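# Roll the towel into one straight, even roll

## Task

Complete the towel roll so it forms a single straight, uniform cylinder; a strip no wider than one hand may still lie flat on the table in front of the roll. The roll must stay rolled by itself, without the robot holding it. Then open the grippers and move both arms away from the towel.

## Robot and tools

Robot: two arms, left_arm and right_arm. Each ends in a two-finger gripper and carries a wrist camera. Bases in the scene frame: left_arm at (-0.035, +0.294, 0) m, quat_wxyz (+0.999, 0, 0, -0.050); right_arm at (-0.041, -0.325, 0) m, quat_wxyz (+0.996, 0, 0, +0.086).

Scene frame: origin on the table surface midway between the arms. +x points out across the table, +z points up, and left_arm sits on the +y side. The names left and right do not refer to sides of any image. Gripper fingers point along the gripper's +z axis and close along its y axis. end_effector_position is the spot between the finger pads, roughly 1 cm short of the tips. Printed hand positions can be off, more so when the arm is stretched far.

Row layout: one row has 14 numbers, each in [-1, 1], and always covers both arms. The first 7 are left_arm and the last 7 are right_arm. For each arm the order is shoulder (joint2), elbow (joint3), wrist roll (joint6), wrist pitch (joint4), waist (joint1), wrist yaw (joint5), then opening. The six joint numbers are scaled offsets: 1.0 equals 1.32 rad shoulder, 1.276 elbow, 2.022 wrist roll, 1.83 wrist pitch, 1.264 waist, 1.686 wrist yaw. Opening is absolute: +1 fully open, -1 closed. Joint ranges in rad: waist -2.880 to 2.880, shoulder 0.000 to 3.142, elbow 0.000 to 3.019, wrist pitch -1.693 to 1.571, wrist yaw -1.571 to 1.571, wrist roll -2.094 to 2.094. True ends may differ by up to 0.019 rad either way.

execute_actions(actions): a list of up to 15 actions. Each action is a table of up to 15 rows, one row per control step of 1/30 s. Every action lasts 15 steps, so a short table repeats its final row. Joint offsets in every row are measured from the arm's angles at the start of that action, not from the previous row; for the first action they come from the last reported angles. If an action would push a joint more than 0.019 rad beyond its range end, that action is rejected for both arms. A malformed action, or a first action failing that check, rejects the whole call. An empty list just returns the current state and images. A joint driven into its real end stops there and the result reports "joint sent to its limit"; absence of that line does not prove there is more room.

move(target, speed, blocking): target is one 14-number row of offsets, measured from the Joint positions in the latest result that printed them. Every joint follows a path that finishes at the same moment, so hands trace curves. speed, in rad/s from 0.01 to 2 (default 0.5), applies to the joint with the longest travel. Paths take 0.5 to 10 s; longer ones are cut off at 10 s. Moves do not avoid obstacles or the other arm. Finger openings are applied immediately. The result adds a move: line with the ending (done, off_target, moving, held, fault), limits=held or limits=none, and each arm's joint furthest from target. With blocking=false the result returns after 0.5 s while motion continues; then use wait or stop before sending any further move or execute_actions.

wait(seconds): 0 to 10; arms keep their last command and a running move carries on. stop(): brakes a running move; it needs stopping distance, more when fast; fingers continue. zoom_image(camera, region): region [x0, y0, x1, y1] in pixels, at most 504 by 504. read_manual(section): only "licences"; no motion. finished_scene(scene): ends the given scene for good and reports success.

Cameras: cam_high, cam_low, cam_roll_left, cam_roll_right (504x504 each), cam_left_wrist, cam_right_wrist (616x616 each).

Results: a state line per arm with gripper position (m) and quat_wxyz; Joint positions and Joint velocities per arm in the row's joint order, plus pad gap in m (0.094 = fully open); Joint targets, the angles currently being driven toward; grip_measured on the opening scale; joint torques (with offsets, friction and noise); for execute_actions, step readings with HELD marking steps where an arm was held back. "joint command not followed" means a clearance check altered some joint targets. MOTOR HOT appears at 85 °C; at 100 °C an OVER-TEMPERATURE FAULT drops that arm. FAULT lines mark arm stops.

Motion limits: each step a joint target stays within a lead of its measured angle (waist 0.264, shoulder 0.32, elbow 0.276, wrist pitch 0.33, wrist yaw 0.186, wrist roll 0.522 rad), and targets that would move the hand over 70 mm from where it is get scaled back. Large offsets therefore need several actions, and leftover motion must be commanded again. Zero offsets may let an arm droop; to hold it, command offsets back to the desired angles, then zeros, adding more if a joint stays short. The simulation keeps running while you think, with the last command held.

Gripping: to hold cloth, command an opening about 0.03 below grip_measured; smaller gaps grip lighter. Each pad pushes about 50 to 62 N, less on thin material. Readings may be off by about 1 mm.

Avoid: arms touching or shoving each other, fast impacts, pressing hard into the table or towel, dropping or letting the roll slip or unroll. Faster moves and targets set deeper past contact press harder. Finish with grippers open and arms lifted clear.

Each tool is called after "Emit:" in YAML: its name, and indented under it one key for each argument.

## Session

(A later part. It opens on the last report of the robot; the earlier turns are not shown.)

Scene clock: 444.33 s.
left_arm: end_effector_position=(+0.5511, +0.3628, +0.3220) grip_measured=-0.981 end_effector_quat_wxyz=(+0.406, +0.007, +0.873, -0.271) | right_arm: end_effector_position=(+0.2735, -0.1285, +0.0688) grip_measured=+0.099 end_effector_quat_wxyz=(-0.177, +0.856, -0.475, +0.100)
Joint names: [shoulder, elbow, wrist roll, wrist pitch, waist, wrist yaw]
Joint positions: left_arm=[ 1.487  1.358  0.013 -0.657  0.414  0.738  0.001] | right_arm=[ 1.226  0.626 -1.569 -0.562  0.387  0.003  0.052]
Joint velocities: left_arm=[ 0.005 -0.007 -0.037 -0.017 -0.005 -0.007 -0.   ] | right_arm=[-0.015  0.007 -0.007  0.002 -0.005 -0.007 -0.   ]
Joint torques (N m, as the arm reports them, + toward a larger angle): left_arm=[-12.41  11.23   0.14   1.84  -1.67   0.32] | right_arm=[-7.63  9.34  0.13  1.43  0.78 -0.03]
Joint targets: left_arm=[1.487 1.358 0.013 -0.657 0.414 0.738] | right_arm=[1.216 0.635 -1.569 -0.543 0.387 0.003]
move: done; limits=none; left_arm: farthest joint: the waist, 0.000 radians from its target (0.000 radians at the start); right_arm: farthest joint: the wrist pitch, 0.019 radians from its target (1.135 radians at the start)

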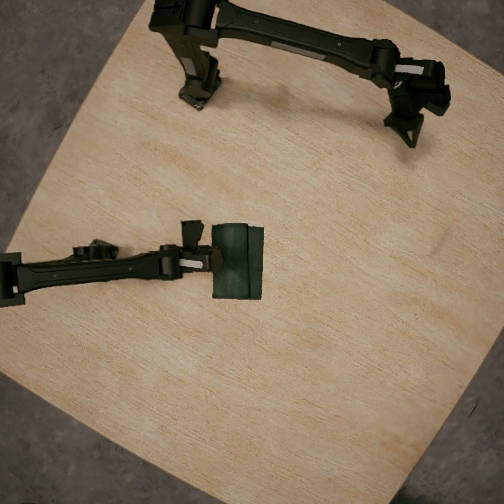

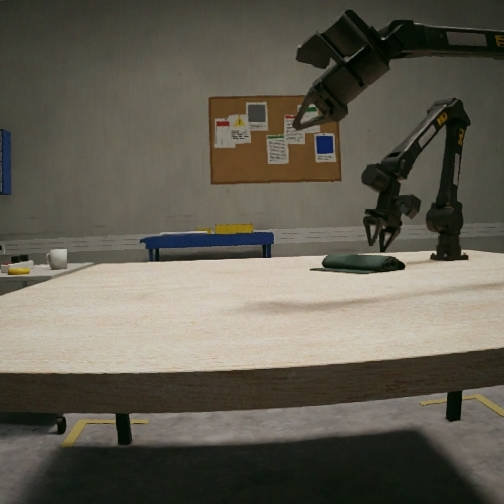

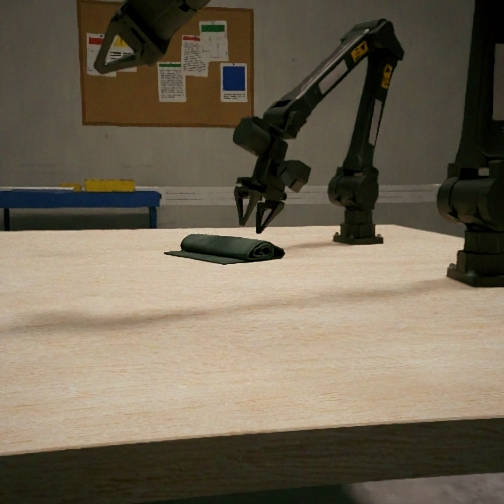

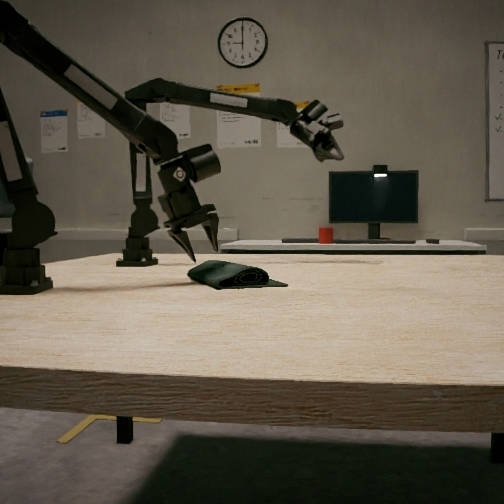

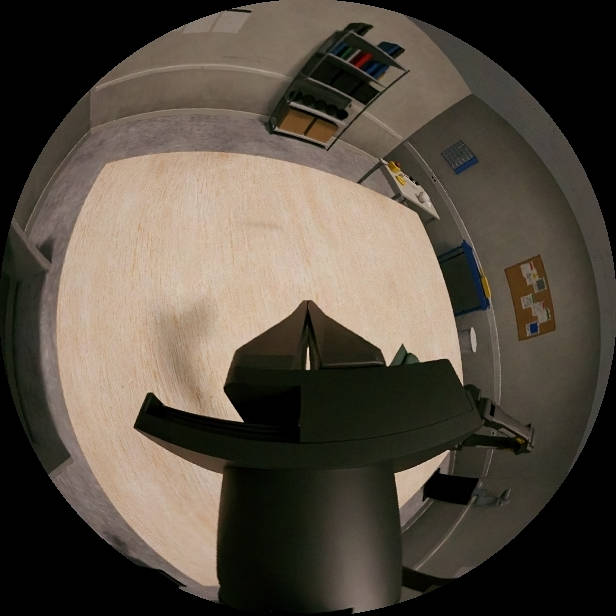

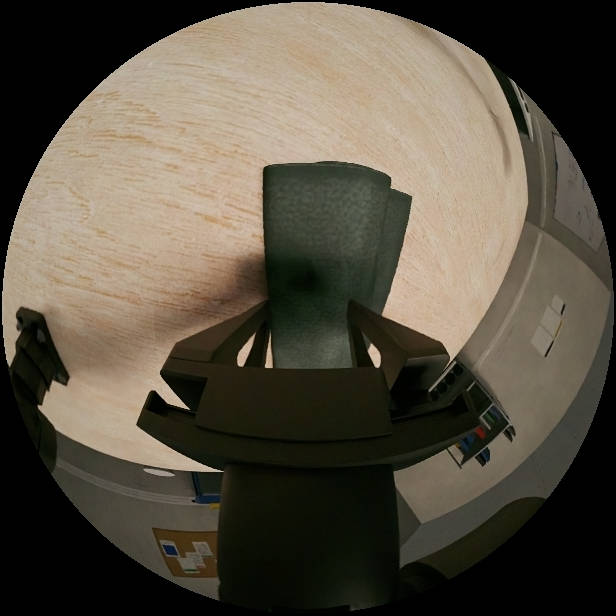

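Emit:
move:
  target: [0,0,0,0,0,0,-1,0.04,0.035,0,0.085,0,0,0.25]
  speed: 0.3

Emit:
move:
  target: [0,0,0,0,0,0,-1,0.15,0.04,0,0.10,0,0,0.25]
  speed: 0.2

Emit:
execute_actions:
  actions:
    - [[0,0,0,0,0,0,-1,0.035,0.025,0,0.012,0,0,-0.1]]
    - [[0,0,0,0,0,0,-1,0.035,0.025,0,0.012,0,0,-0.4]]
    - [[0,0,0,0,0,0,-1,0.03,0.02,0,0.01,0,0,-0.63]]

Emit:
move:
  target: [0,0,0,0,0,0,-1,0.10,0.36,0,-0.455,0,0,-0.68]
  speed: 0.4

Emit:
zoom_image:
  camera: "cam_roll_right"
  region: [170,200,350,320]

Scene clock: 454.93 s.
left_arm: end_effector_position=(+0.5511, +0.3628, +0.3220) grip_measured=-0.981 end_effector_quat_wxyz=(+0.406, +0.007, +0.873, -0.271) | right_arm: end_effector_position=(+0.2965, -0.1141, +0.0673) grip_measured=+0.248 end_effector_quat_wxyz=(-0.216, +0.847, -0.470, +0.121)
Joint names: [shoulder, elbow, wrist roll, wrist pitch, waist, wrist yaw]
Joint positions: left_arm=[ 1.487  1.358  0.013 -0.657  0.414  0.738  0.001] | right_arm=[ 1.27   0.626 -1.569 -0.426  0.387  0.003  0.059]
Joint velocities: left_arm=[-0.005 -0.017  0.037  0.007 -0.024  0.051 -0.001] | right_arm=[-0.005  0.002 -0.081 -0.002 -0.015 -0.051  0.001]
Joint torques (N m, as the arm reports them, + toward a larger angle): left_arm=[-12.24  11.21   0.13   1.78  -1.43   0.34] | right_arm=[-6.94 12.5   0.09  1.55  0.9  -0.03]
Joint targets: left_arm=[1.487 1.358 0.013 -0.657 0.414 0.738] | right_arm=[1.279 0.671 -1.569 -0.406 0.387 0.003]
move: off_target (right_arm); limits=none; left_arm: farthest joint: the waist, 0.000 radians from its target (0.000 radians at the start); right_arm: farthest joint: the elbow, 0.044 radians from its target (0.044 radians at the start)

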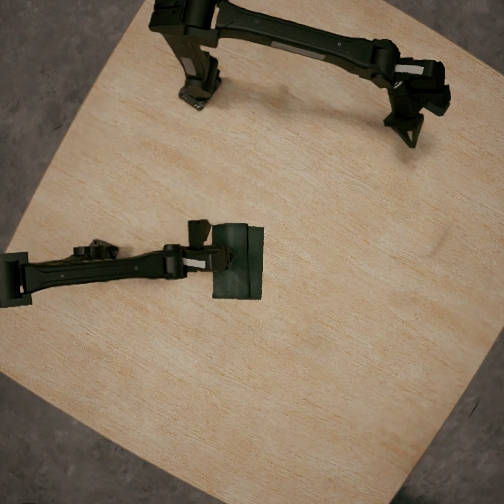

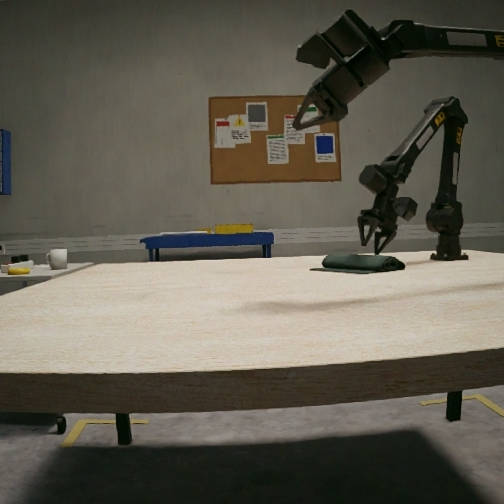

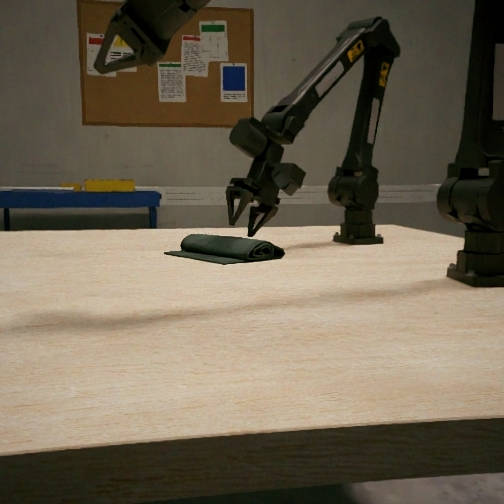

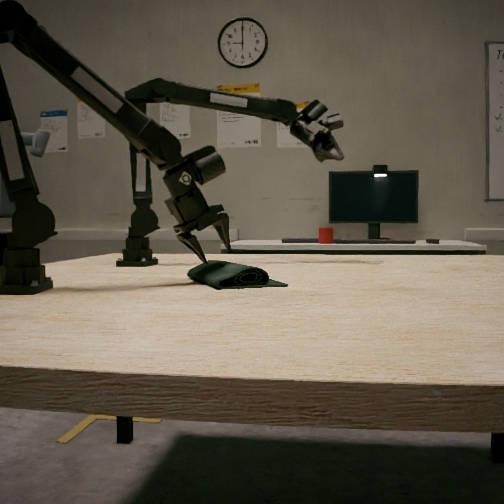

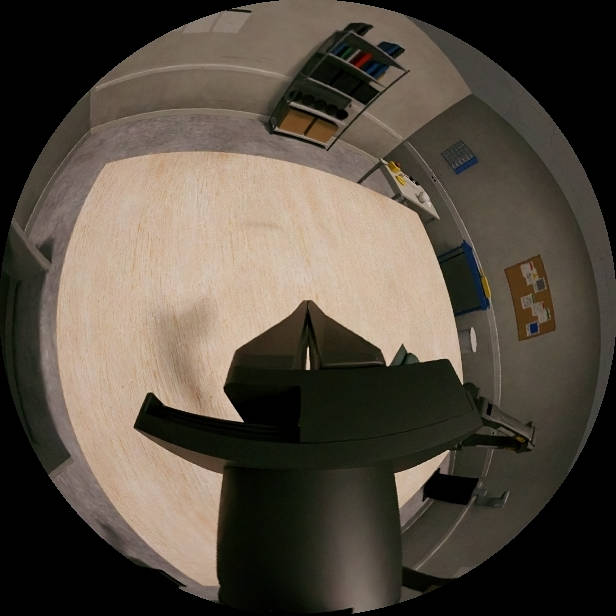

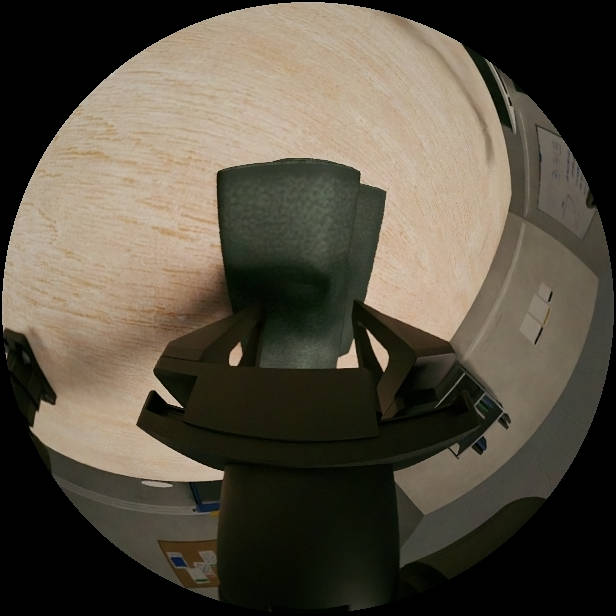

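Scene clock: 456.27 s.
left_arm: end_effector_position=(+0.5511, +0.3628, +0.3220) grip_measured=-0.981 end_effector_quat_wxyz=(+0.406, +0.007, +0.873, -0.271) | right_arm: end_effector_position=(+0.3262, -0.0955, +0.0364) grip_measured=+0.248 end_effector_quat_wxyz=(-0.229, +0.844, -0.468, +0.128)
Joint names: [shoulder, elbow, wrist roll, wrist pitch, waist, wrist yaw]
Joint positions: left_arm=[ 1.487  1.358  0.013 -0.657  0.414  0.738  0.001] | right_arm=[ 1.427  0.655 -1.569 -0.266  0.387  0.003  0.059]
Joint velocities: left_arm=[-0.015  0.007  0.037 -0.002 -0.015 -0.037 -0.   ] | right_arm=[-0.015  0.012 -0.007 -0.002  0.005  0.007 -0.001]
Joint torques (N m, as the arm reports them, + toward a larger angle): left_arm=[-12.16  11.25   0.18   1.75  -1.98   0.31] | right_arm=[-5.82  9.72  0.12  1.78  0.79 -0.03]
Joint targets: left_arm=[1.487 1.358 0.013 -0.657 0.414 0.738] | right_arm=[1.468 0.677 -1.569 -0.243 0.387 0.003]
move: off_target (right_arm); limits=none; left_arm: farthest joint: the waist, 0.000 radians from its target (0.000 radians at the start); right_arm: farthest joint: the shoulder, 0.041 radians from its target (0.198 radians at the start)

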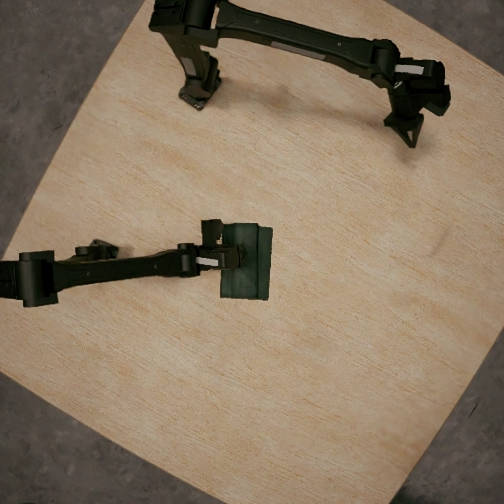

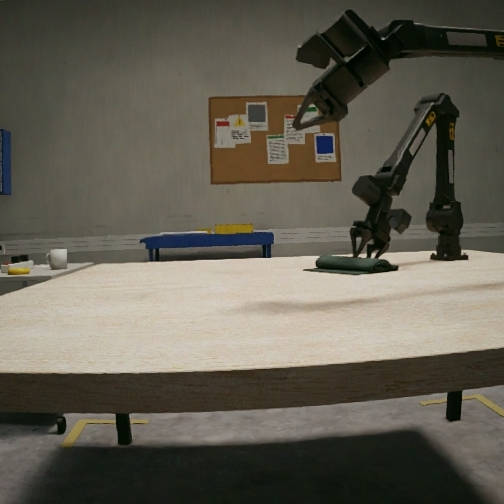

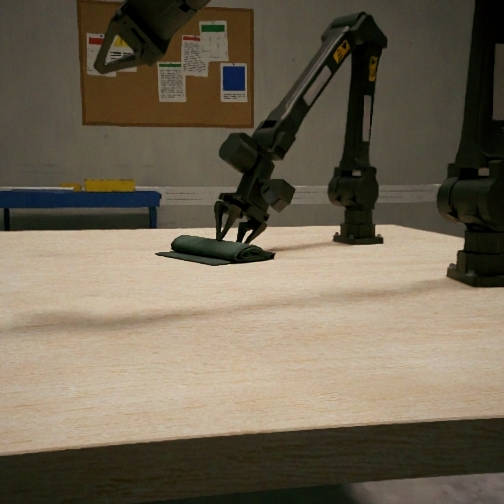

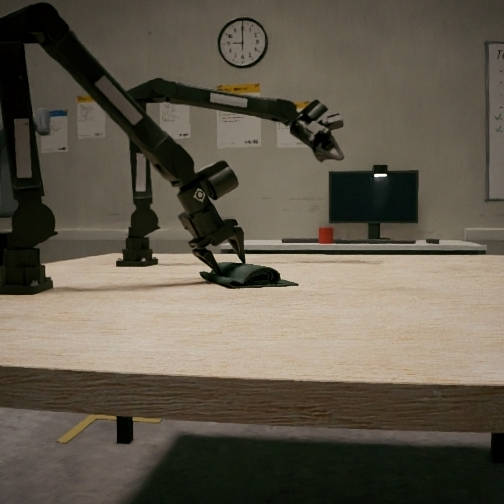

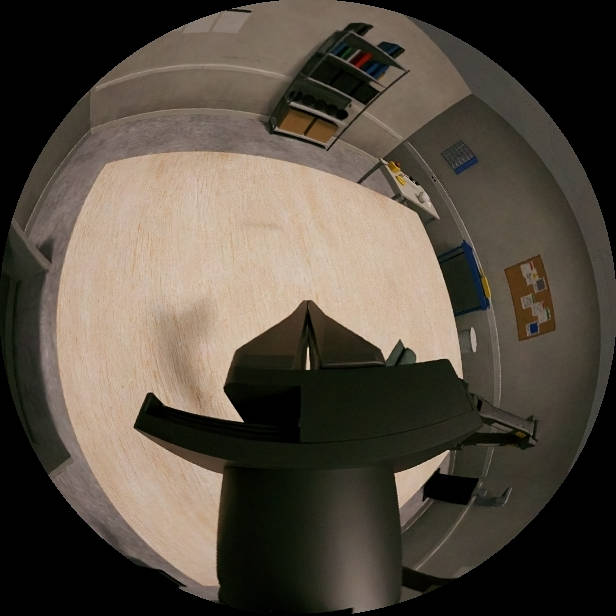

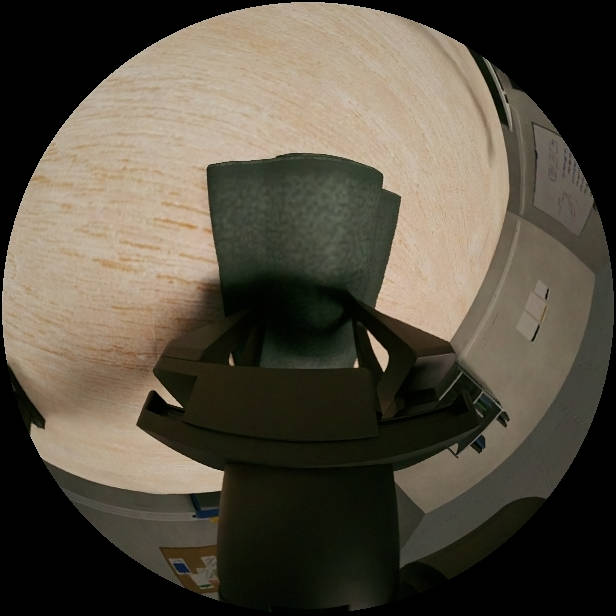

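Scene clock: 457.77 s.
left_arm: end_effector_position=(+0.5511, +0.3628, +0.3220) grip_measured=-0.981 end_effector_quat_wxyz=(+0.406, +0.007, +0.873, -0.271) | right_arm: end_effector_position=(+0.3319, -0.0919, +0.0322) grip_measured=-0.626 end_effector_quat_wxyz=(-0.229, +0.844, -0.468, +0.128)
Joint names: [shoulder, elbow, wrist roll, wrist pitch, waist, wrist yaw]
Joint positions: left_arm=[ 1.487  1.358  0.013 -0.657  0.414  0.738  0.001] | right_arm=[ 1.455  0.669 -1.569 -0.253  0.387  0.003  0.018]
Joint velocities: left_arm=[-0.015  0.002 -0.022 -0.007 -0.015  0.022 -0.001] | right_arm=[-0.005 -0.007  0.022 -0.002 -0.015 -0.066 -0.001]
Joint torques (N m, as the arm reports them, + toward a larger angle): left_arm=[-11.92  11.26   0.15   1.63  -1.6    0.32] | right_arm=[-6.38 10.01  0.14  1.49  0.6  -0.04]
Joint targets: left_arm=[1.487 1.358 0.013 -0.657 0.414 0.738] | right_arm=[1.492 0.694 -1.569 -0.237 0.387 0.003]
Step readings (joint positions; steps 1 to 15: 1st action; 16 to 30: 2nd action; 31 to 45: 3rd action):
0: left_arm=[1.487 1.358 0.013 -0.657 0.414 0.738] | right_arm=[1.427 0.655 -1.569 -0.266 0.387 0.003]
1: left_arm=[1.487 1.358 0.013 -0.657 0.414 0.738] | right_arm=[1.428 0.655 -1.569 -0.266 0.387 0.003]
2: left_arm=[1.487 1.358 0.013 -0.657 0.414 0.738] | right_arm=[1.432 0.655 -1.569 -0.264 0.387 0.003]
4: left_arm=[1.487 1.358 0.013 -0.657 0.414 0.738] | right_arm=[1.441 0.657 -1.569 -0.262 0.387 0.003]
8: left_arm=[1.487 1.358 0.013 -0.657 0.414 0.738] | right_arm=[1.443 0.661 -1.569 -0.262 0.387 0.003]
15: left_arm=[1.487 1.358 0.013 -0.657 0.414 0.738] | right_arm=[1.443 0.661 -1.569 -0.262 0.387 0.003]
16: left_arm=[1.487 1.358 0.013 -0.657 0.414 0.738] | right_arm=[1.444 0.661 -1.569 -0.261 0.387 0.003]
17: left_arm=[1.487 1.358 0.013 -0.657 0.414 0.738] | right_arm=[1.446 0.662 -1.569 -0.258 0.387 0.003]
19: left_arm=[1.487 1.358 0.013 -0.657 0.414 0.738] | right_arm=[1.450 0.667 -1.569 -0.256 0.387 0.003]
23: left_arm=[1.487 1.358 0.013 -0.657 0.414 0.738] | right_arm=[1.452 0.669 -1.569 -0.255 0.387 0.003]
30: left_arm=[1.487 1.358 0.013 -0.657 0.414 0.738] | right_arm=[1.452 0.669 -1.569 -0.255 0.387 0.003]
31: left_arm=[1.487 1.358 0.013 -0.657 0.414 0.738] | right_arm=[1.452 0.669 -1.569 -0.255 0.387 0.003]
32: left_arm=[1.487 1.358 0.013 -0.657 0.414 0.738] | right_arm=[1.453 0.669 -1.569 -0.254 0.387 0.003]
34: left_arm=[1.487 1.358 0.013 -0.657 0.414 0.738] | right_arm=[1.455 0.669 -1.569 -0.253 0.387 0.003]
38: left_arm=[1.487 1.358 0.013 -0.657 0.414 0.738] | right_arm=[1.455 0.669 -1.569 -0.253 0.387 0.003]
45: Joint positions above

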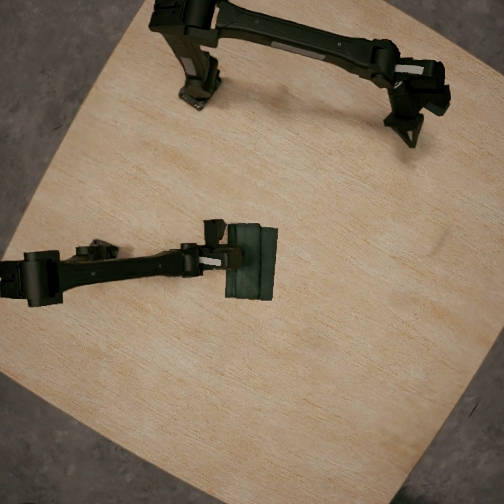

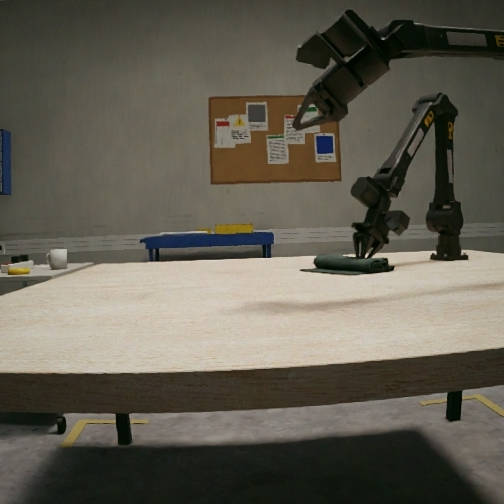

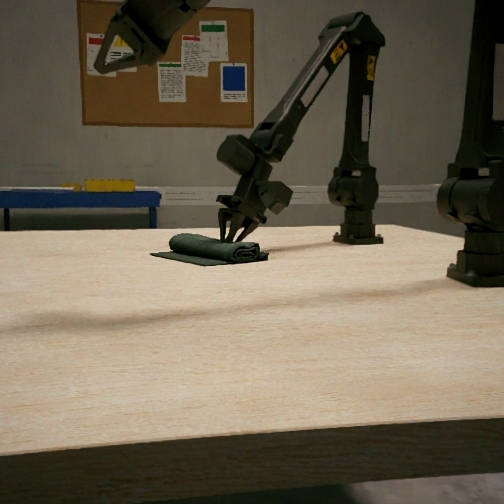

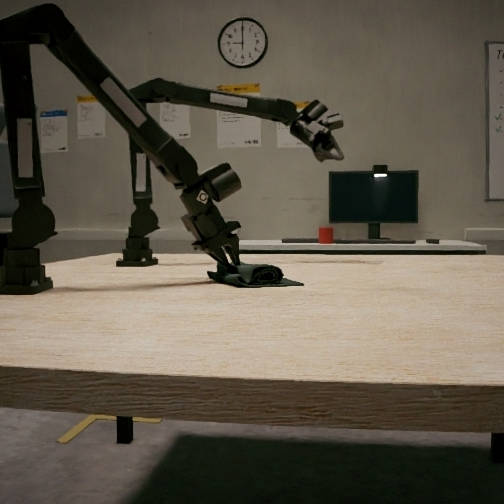

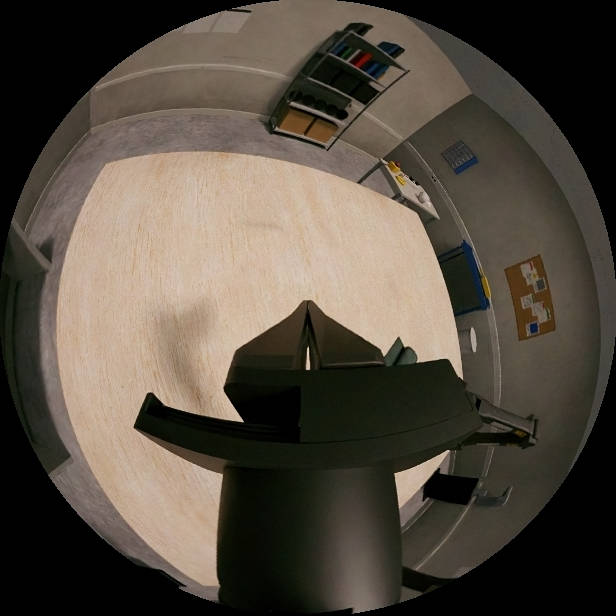

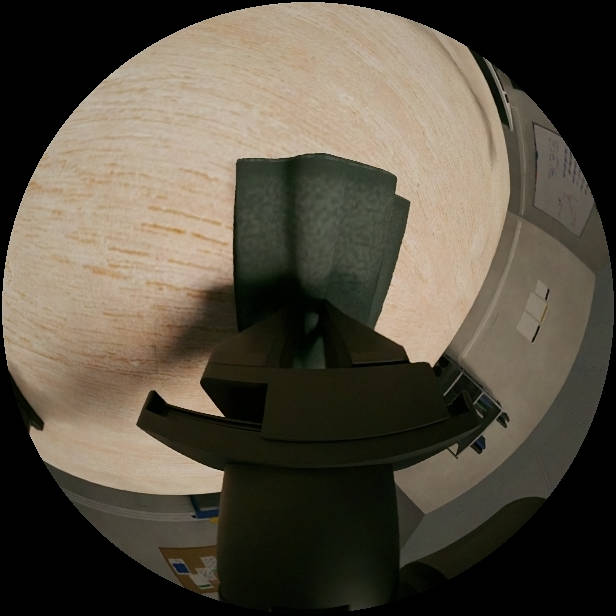

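Scene clock: 460.30 s.
left_arm: end_effector_position=(+0.5511, +0.3628, +0.3220) grip_measured=-0.981 end_effector_quat_wxyz=(+0.406, +0.007, +0.873, -0.271) | right_arm: end_effector_position=(+0.3231, -0.0974, +0.0819) grip_measured=-0.678 end_effector_quat_wxyz=(-0.001, +0.875, -0.485, +0.002)
Joint names: [shoulder, elbow, wrist roll, wrist pitch, waist, wrist yaw]
Joint positions: left_arm=[ 1.487  1.358  0.013 -0.657  0.414  0.738  0.001] | right_arm=[ 1.577  1.084 -1.569 -1.073  0.387  0.003  0.015]
Joint velocities: left_arm=[-0.015 -0.002 -0.051 -0.007 -0.015  0.022 -0.   ] | right_arm=[-0.024 -0.002 -0.007  0.007 -0.015 -0.037  0.001]
Joint torques (N m, as the arm reports them, + toward a larger angle): left_arm=[-11.99  11.21   0.13   1.69  -1.71   0.33] | right_arm=[-11.23  12.24   0.09  -0.83   1.    -0.04]
Joint targets: left_arm=[1.487 1.358 0.013 -0.657 0.414 0.738] | right_arm=[1.587 1.128 -1.569 -1.086 0.387 0.003]
move: off_target (right_arm); limits=none; left_arm: farthest joint: the waist, 0.000 radians from its target (0.000 radians at the start); right_arm: farthest joint: the elbow, 0.045 radians from its target (0.460 radians at the start)

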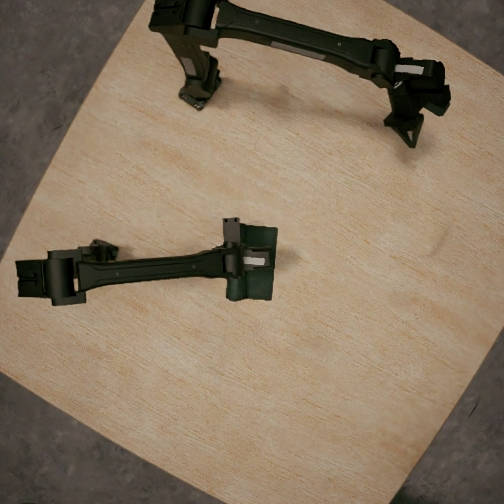

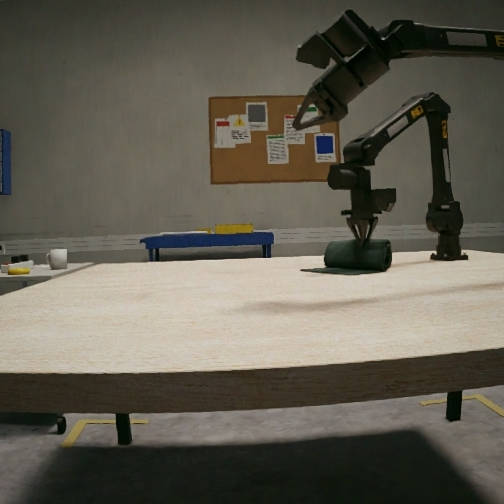

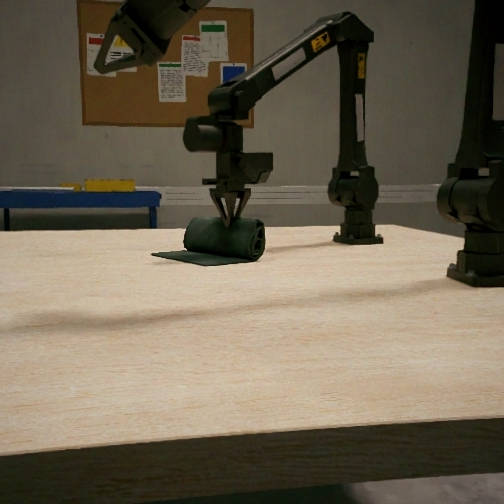

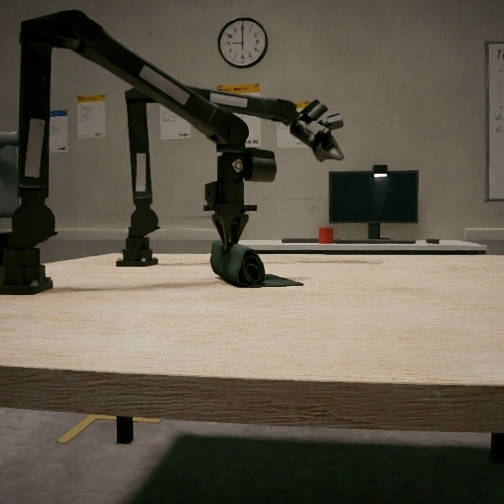

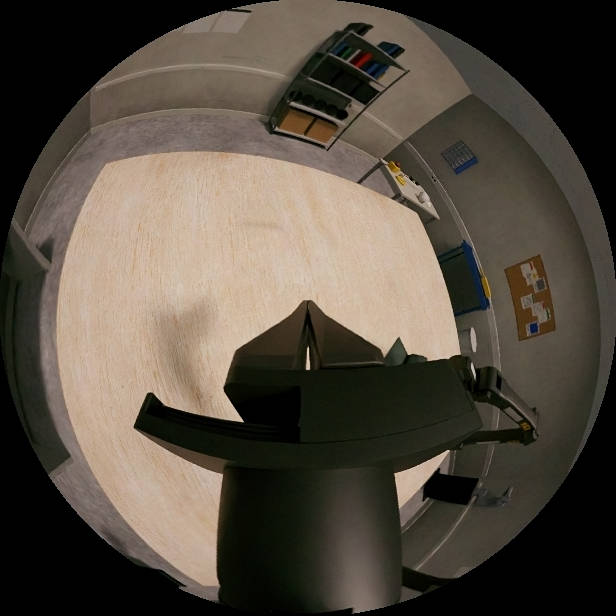

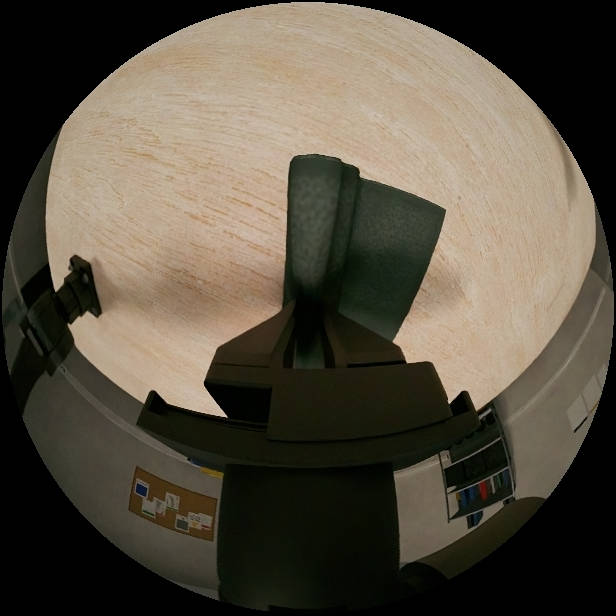

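Region (170, 200, 350, 320) of cam_roll_right's 504x504 image, scaled by 2.800, with more detail than that image has.

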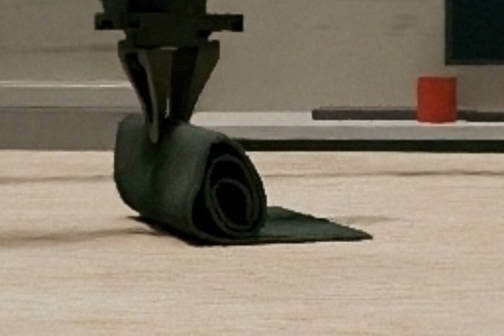

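Go to the r≈.49 tilted pose (2.07,1.65,−1.67).

Emit:
move:
  target: [0,0,0,0,0,0,-1,0.375,0.465,0,-0.335,0,0,-0.68]
  speed: 0.4

Emit:
zoom_image:
  camera: "cam_roll_right"
  region: [170,200,350,320]

Scene clock: 465.87 s.
left_arm: end_effector_position=(+0.5511, +0.3628, +0.3220) grip_measured=-0.981 end_effector_quat_wxyz=(+0.406, +0.007, +0.873, -0.271) | right_arm: end_effector_position=(+0.3695, -0.0683, +0.0590) grip_measured=-0.678 end_effector_quat_wxyz=(+0.230, +0.844, -0.467, -0.125)
Joint names: [shoulder, elbow, wrist roll, wrist pitch, waist, wrist yaw]
Joint positions: left_arm=[ 1.487  1.358  0.013 -0.657  0.414  0.738  0.001] | right_arm=[ 2.068  1.635 -1.569 -1.669  0.387  0.003  0.015]
Joint velocities: left_arm=[-0.005 -0.017  0.007 -0.002  0.015 -0.037  0.001] | right_arm=[-0.005  0.002 -0.037 -0.022 -0.015  0.022 -0.001]
Joint torques (N m, as the arm reports them, + toward a larger angle): left_arm=[-12.14  11.39   0.12   1.86  -0.93   0.37] | right_arm=[-17.84  11.41   0.03  -2.08   1.01  -0.02]
Joint targets: left_arm=[1.487 1.358 0.013 -0.657 0.414 0.738] | right_arm=[2.072 1.677 -1.569 -1.686 0.387 0.003]
move: off_target (right_arm); limits=none; left_arm: farthest joint: the waist, 0.000 radians from its target (0.000 radians at the start); right_arm: farthest joint: the elbow, 0.042 radians from its target (0.594 radians at the start)

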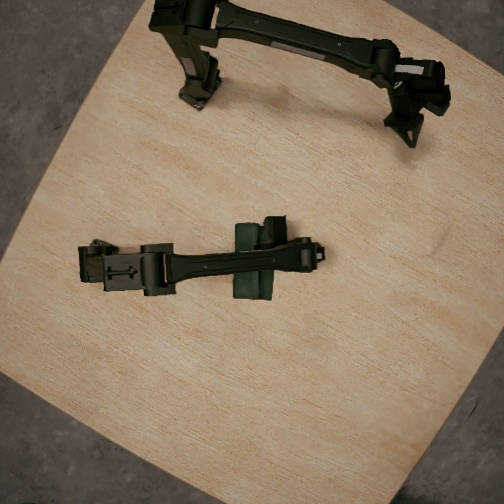

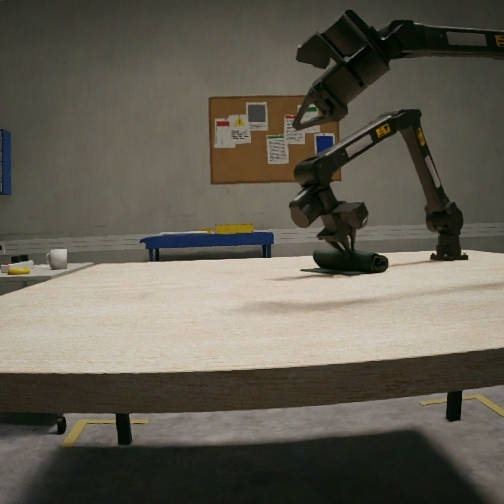

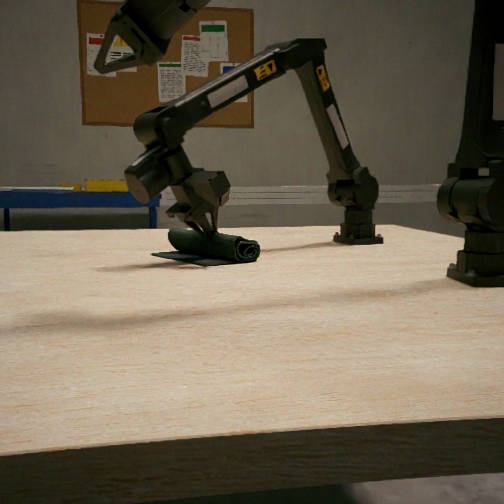

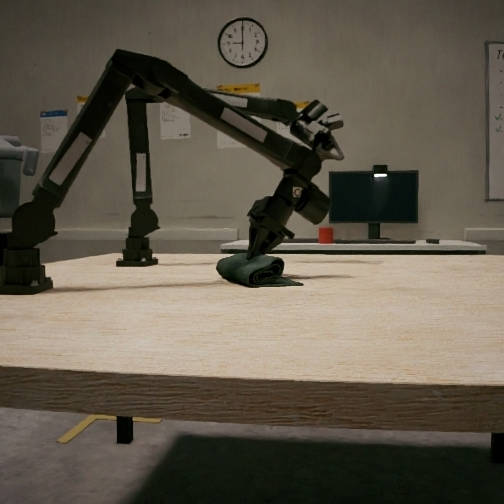

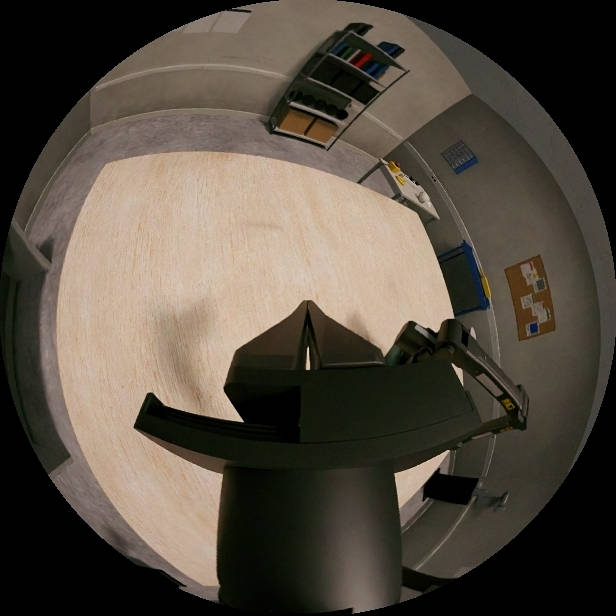

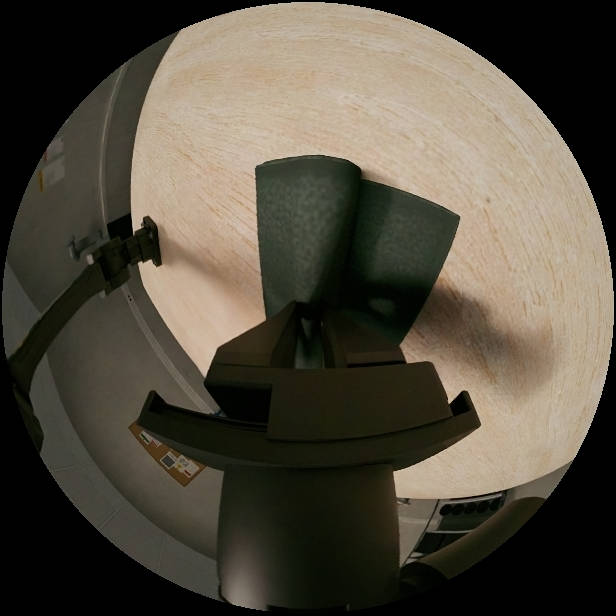

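Region (170, 200, 350, 320) of cam_roll_right's 504x504 image, scaled by 2.800, with more detail than that image has.

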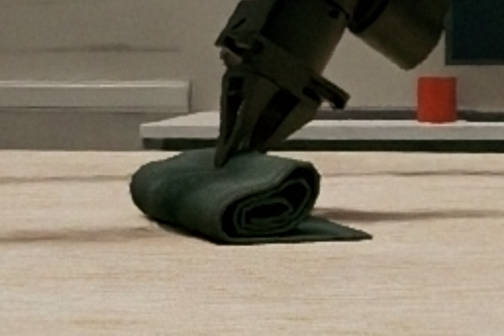

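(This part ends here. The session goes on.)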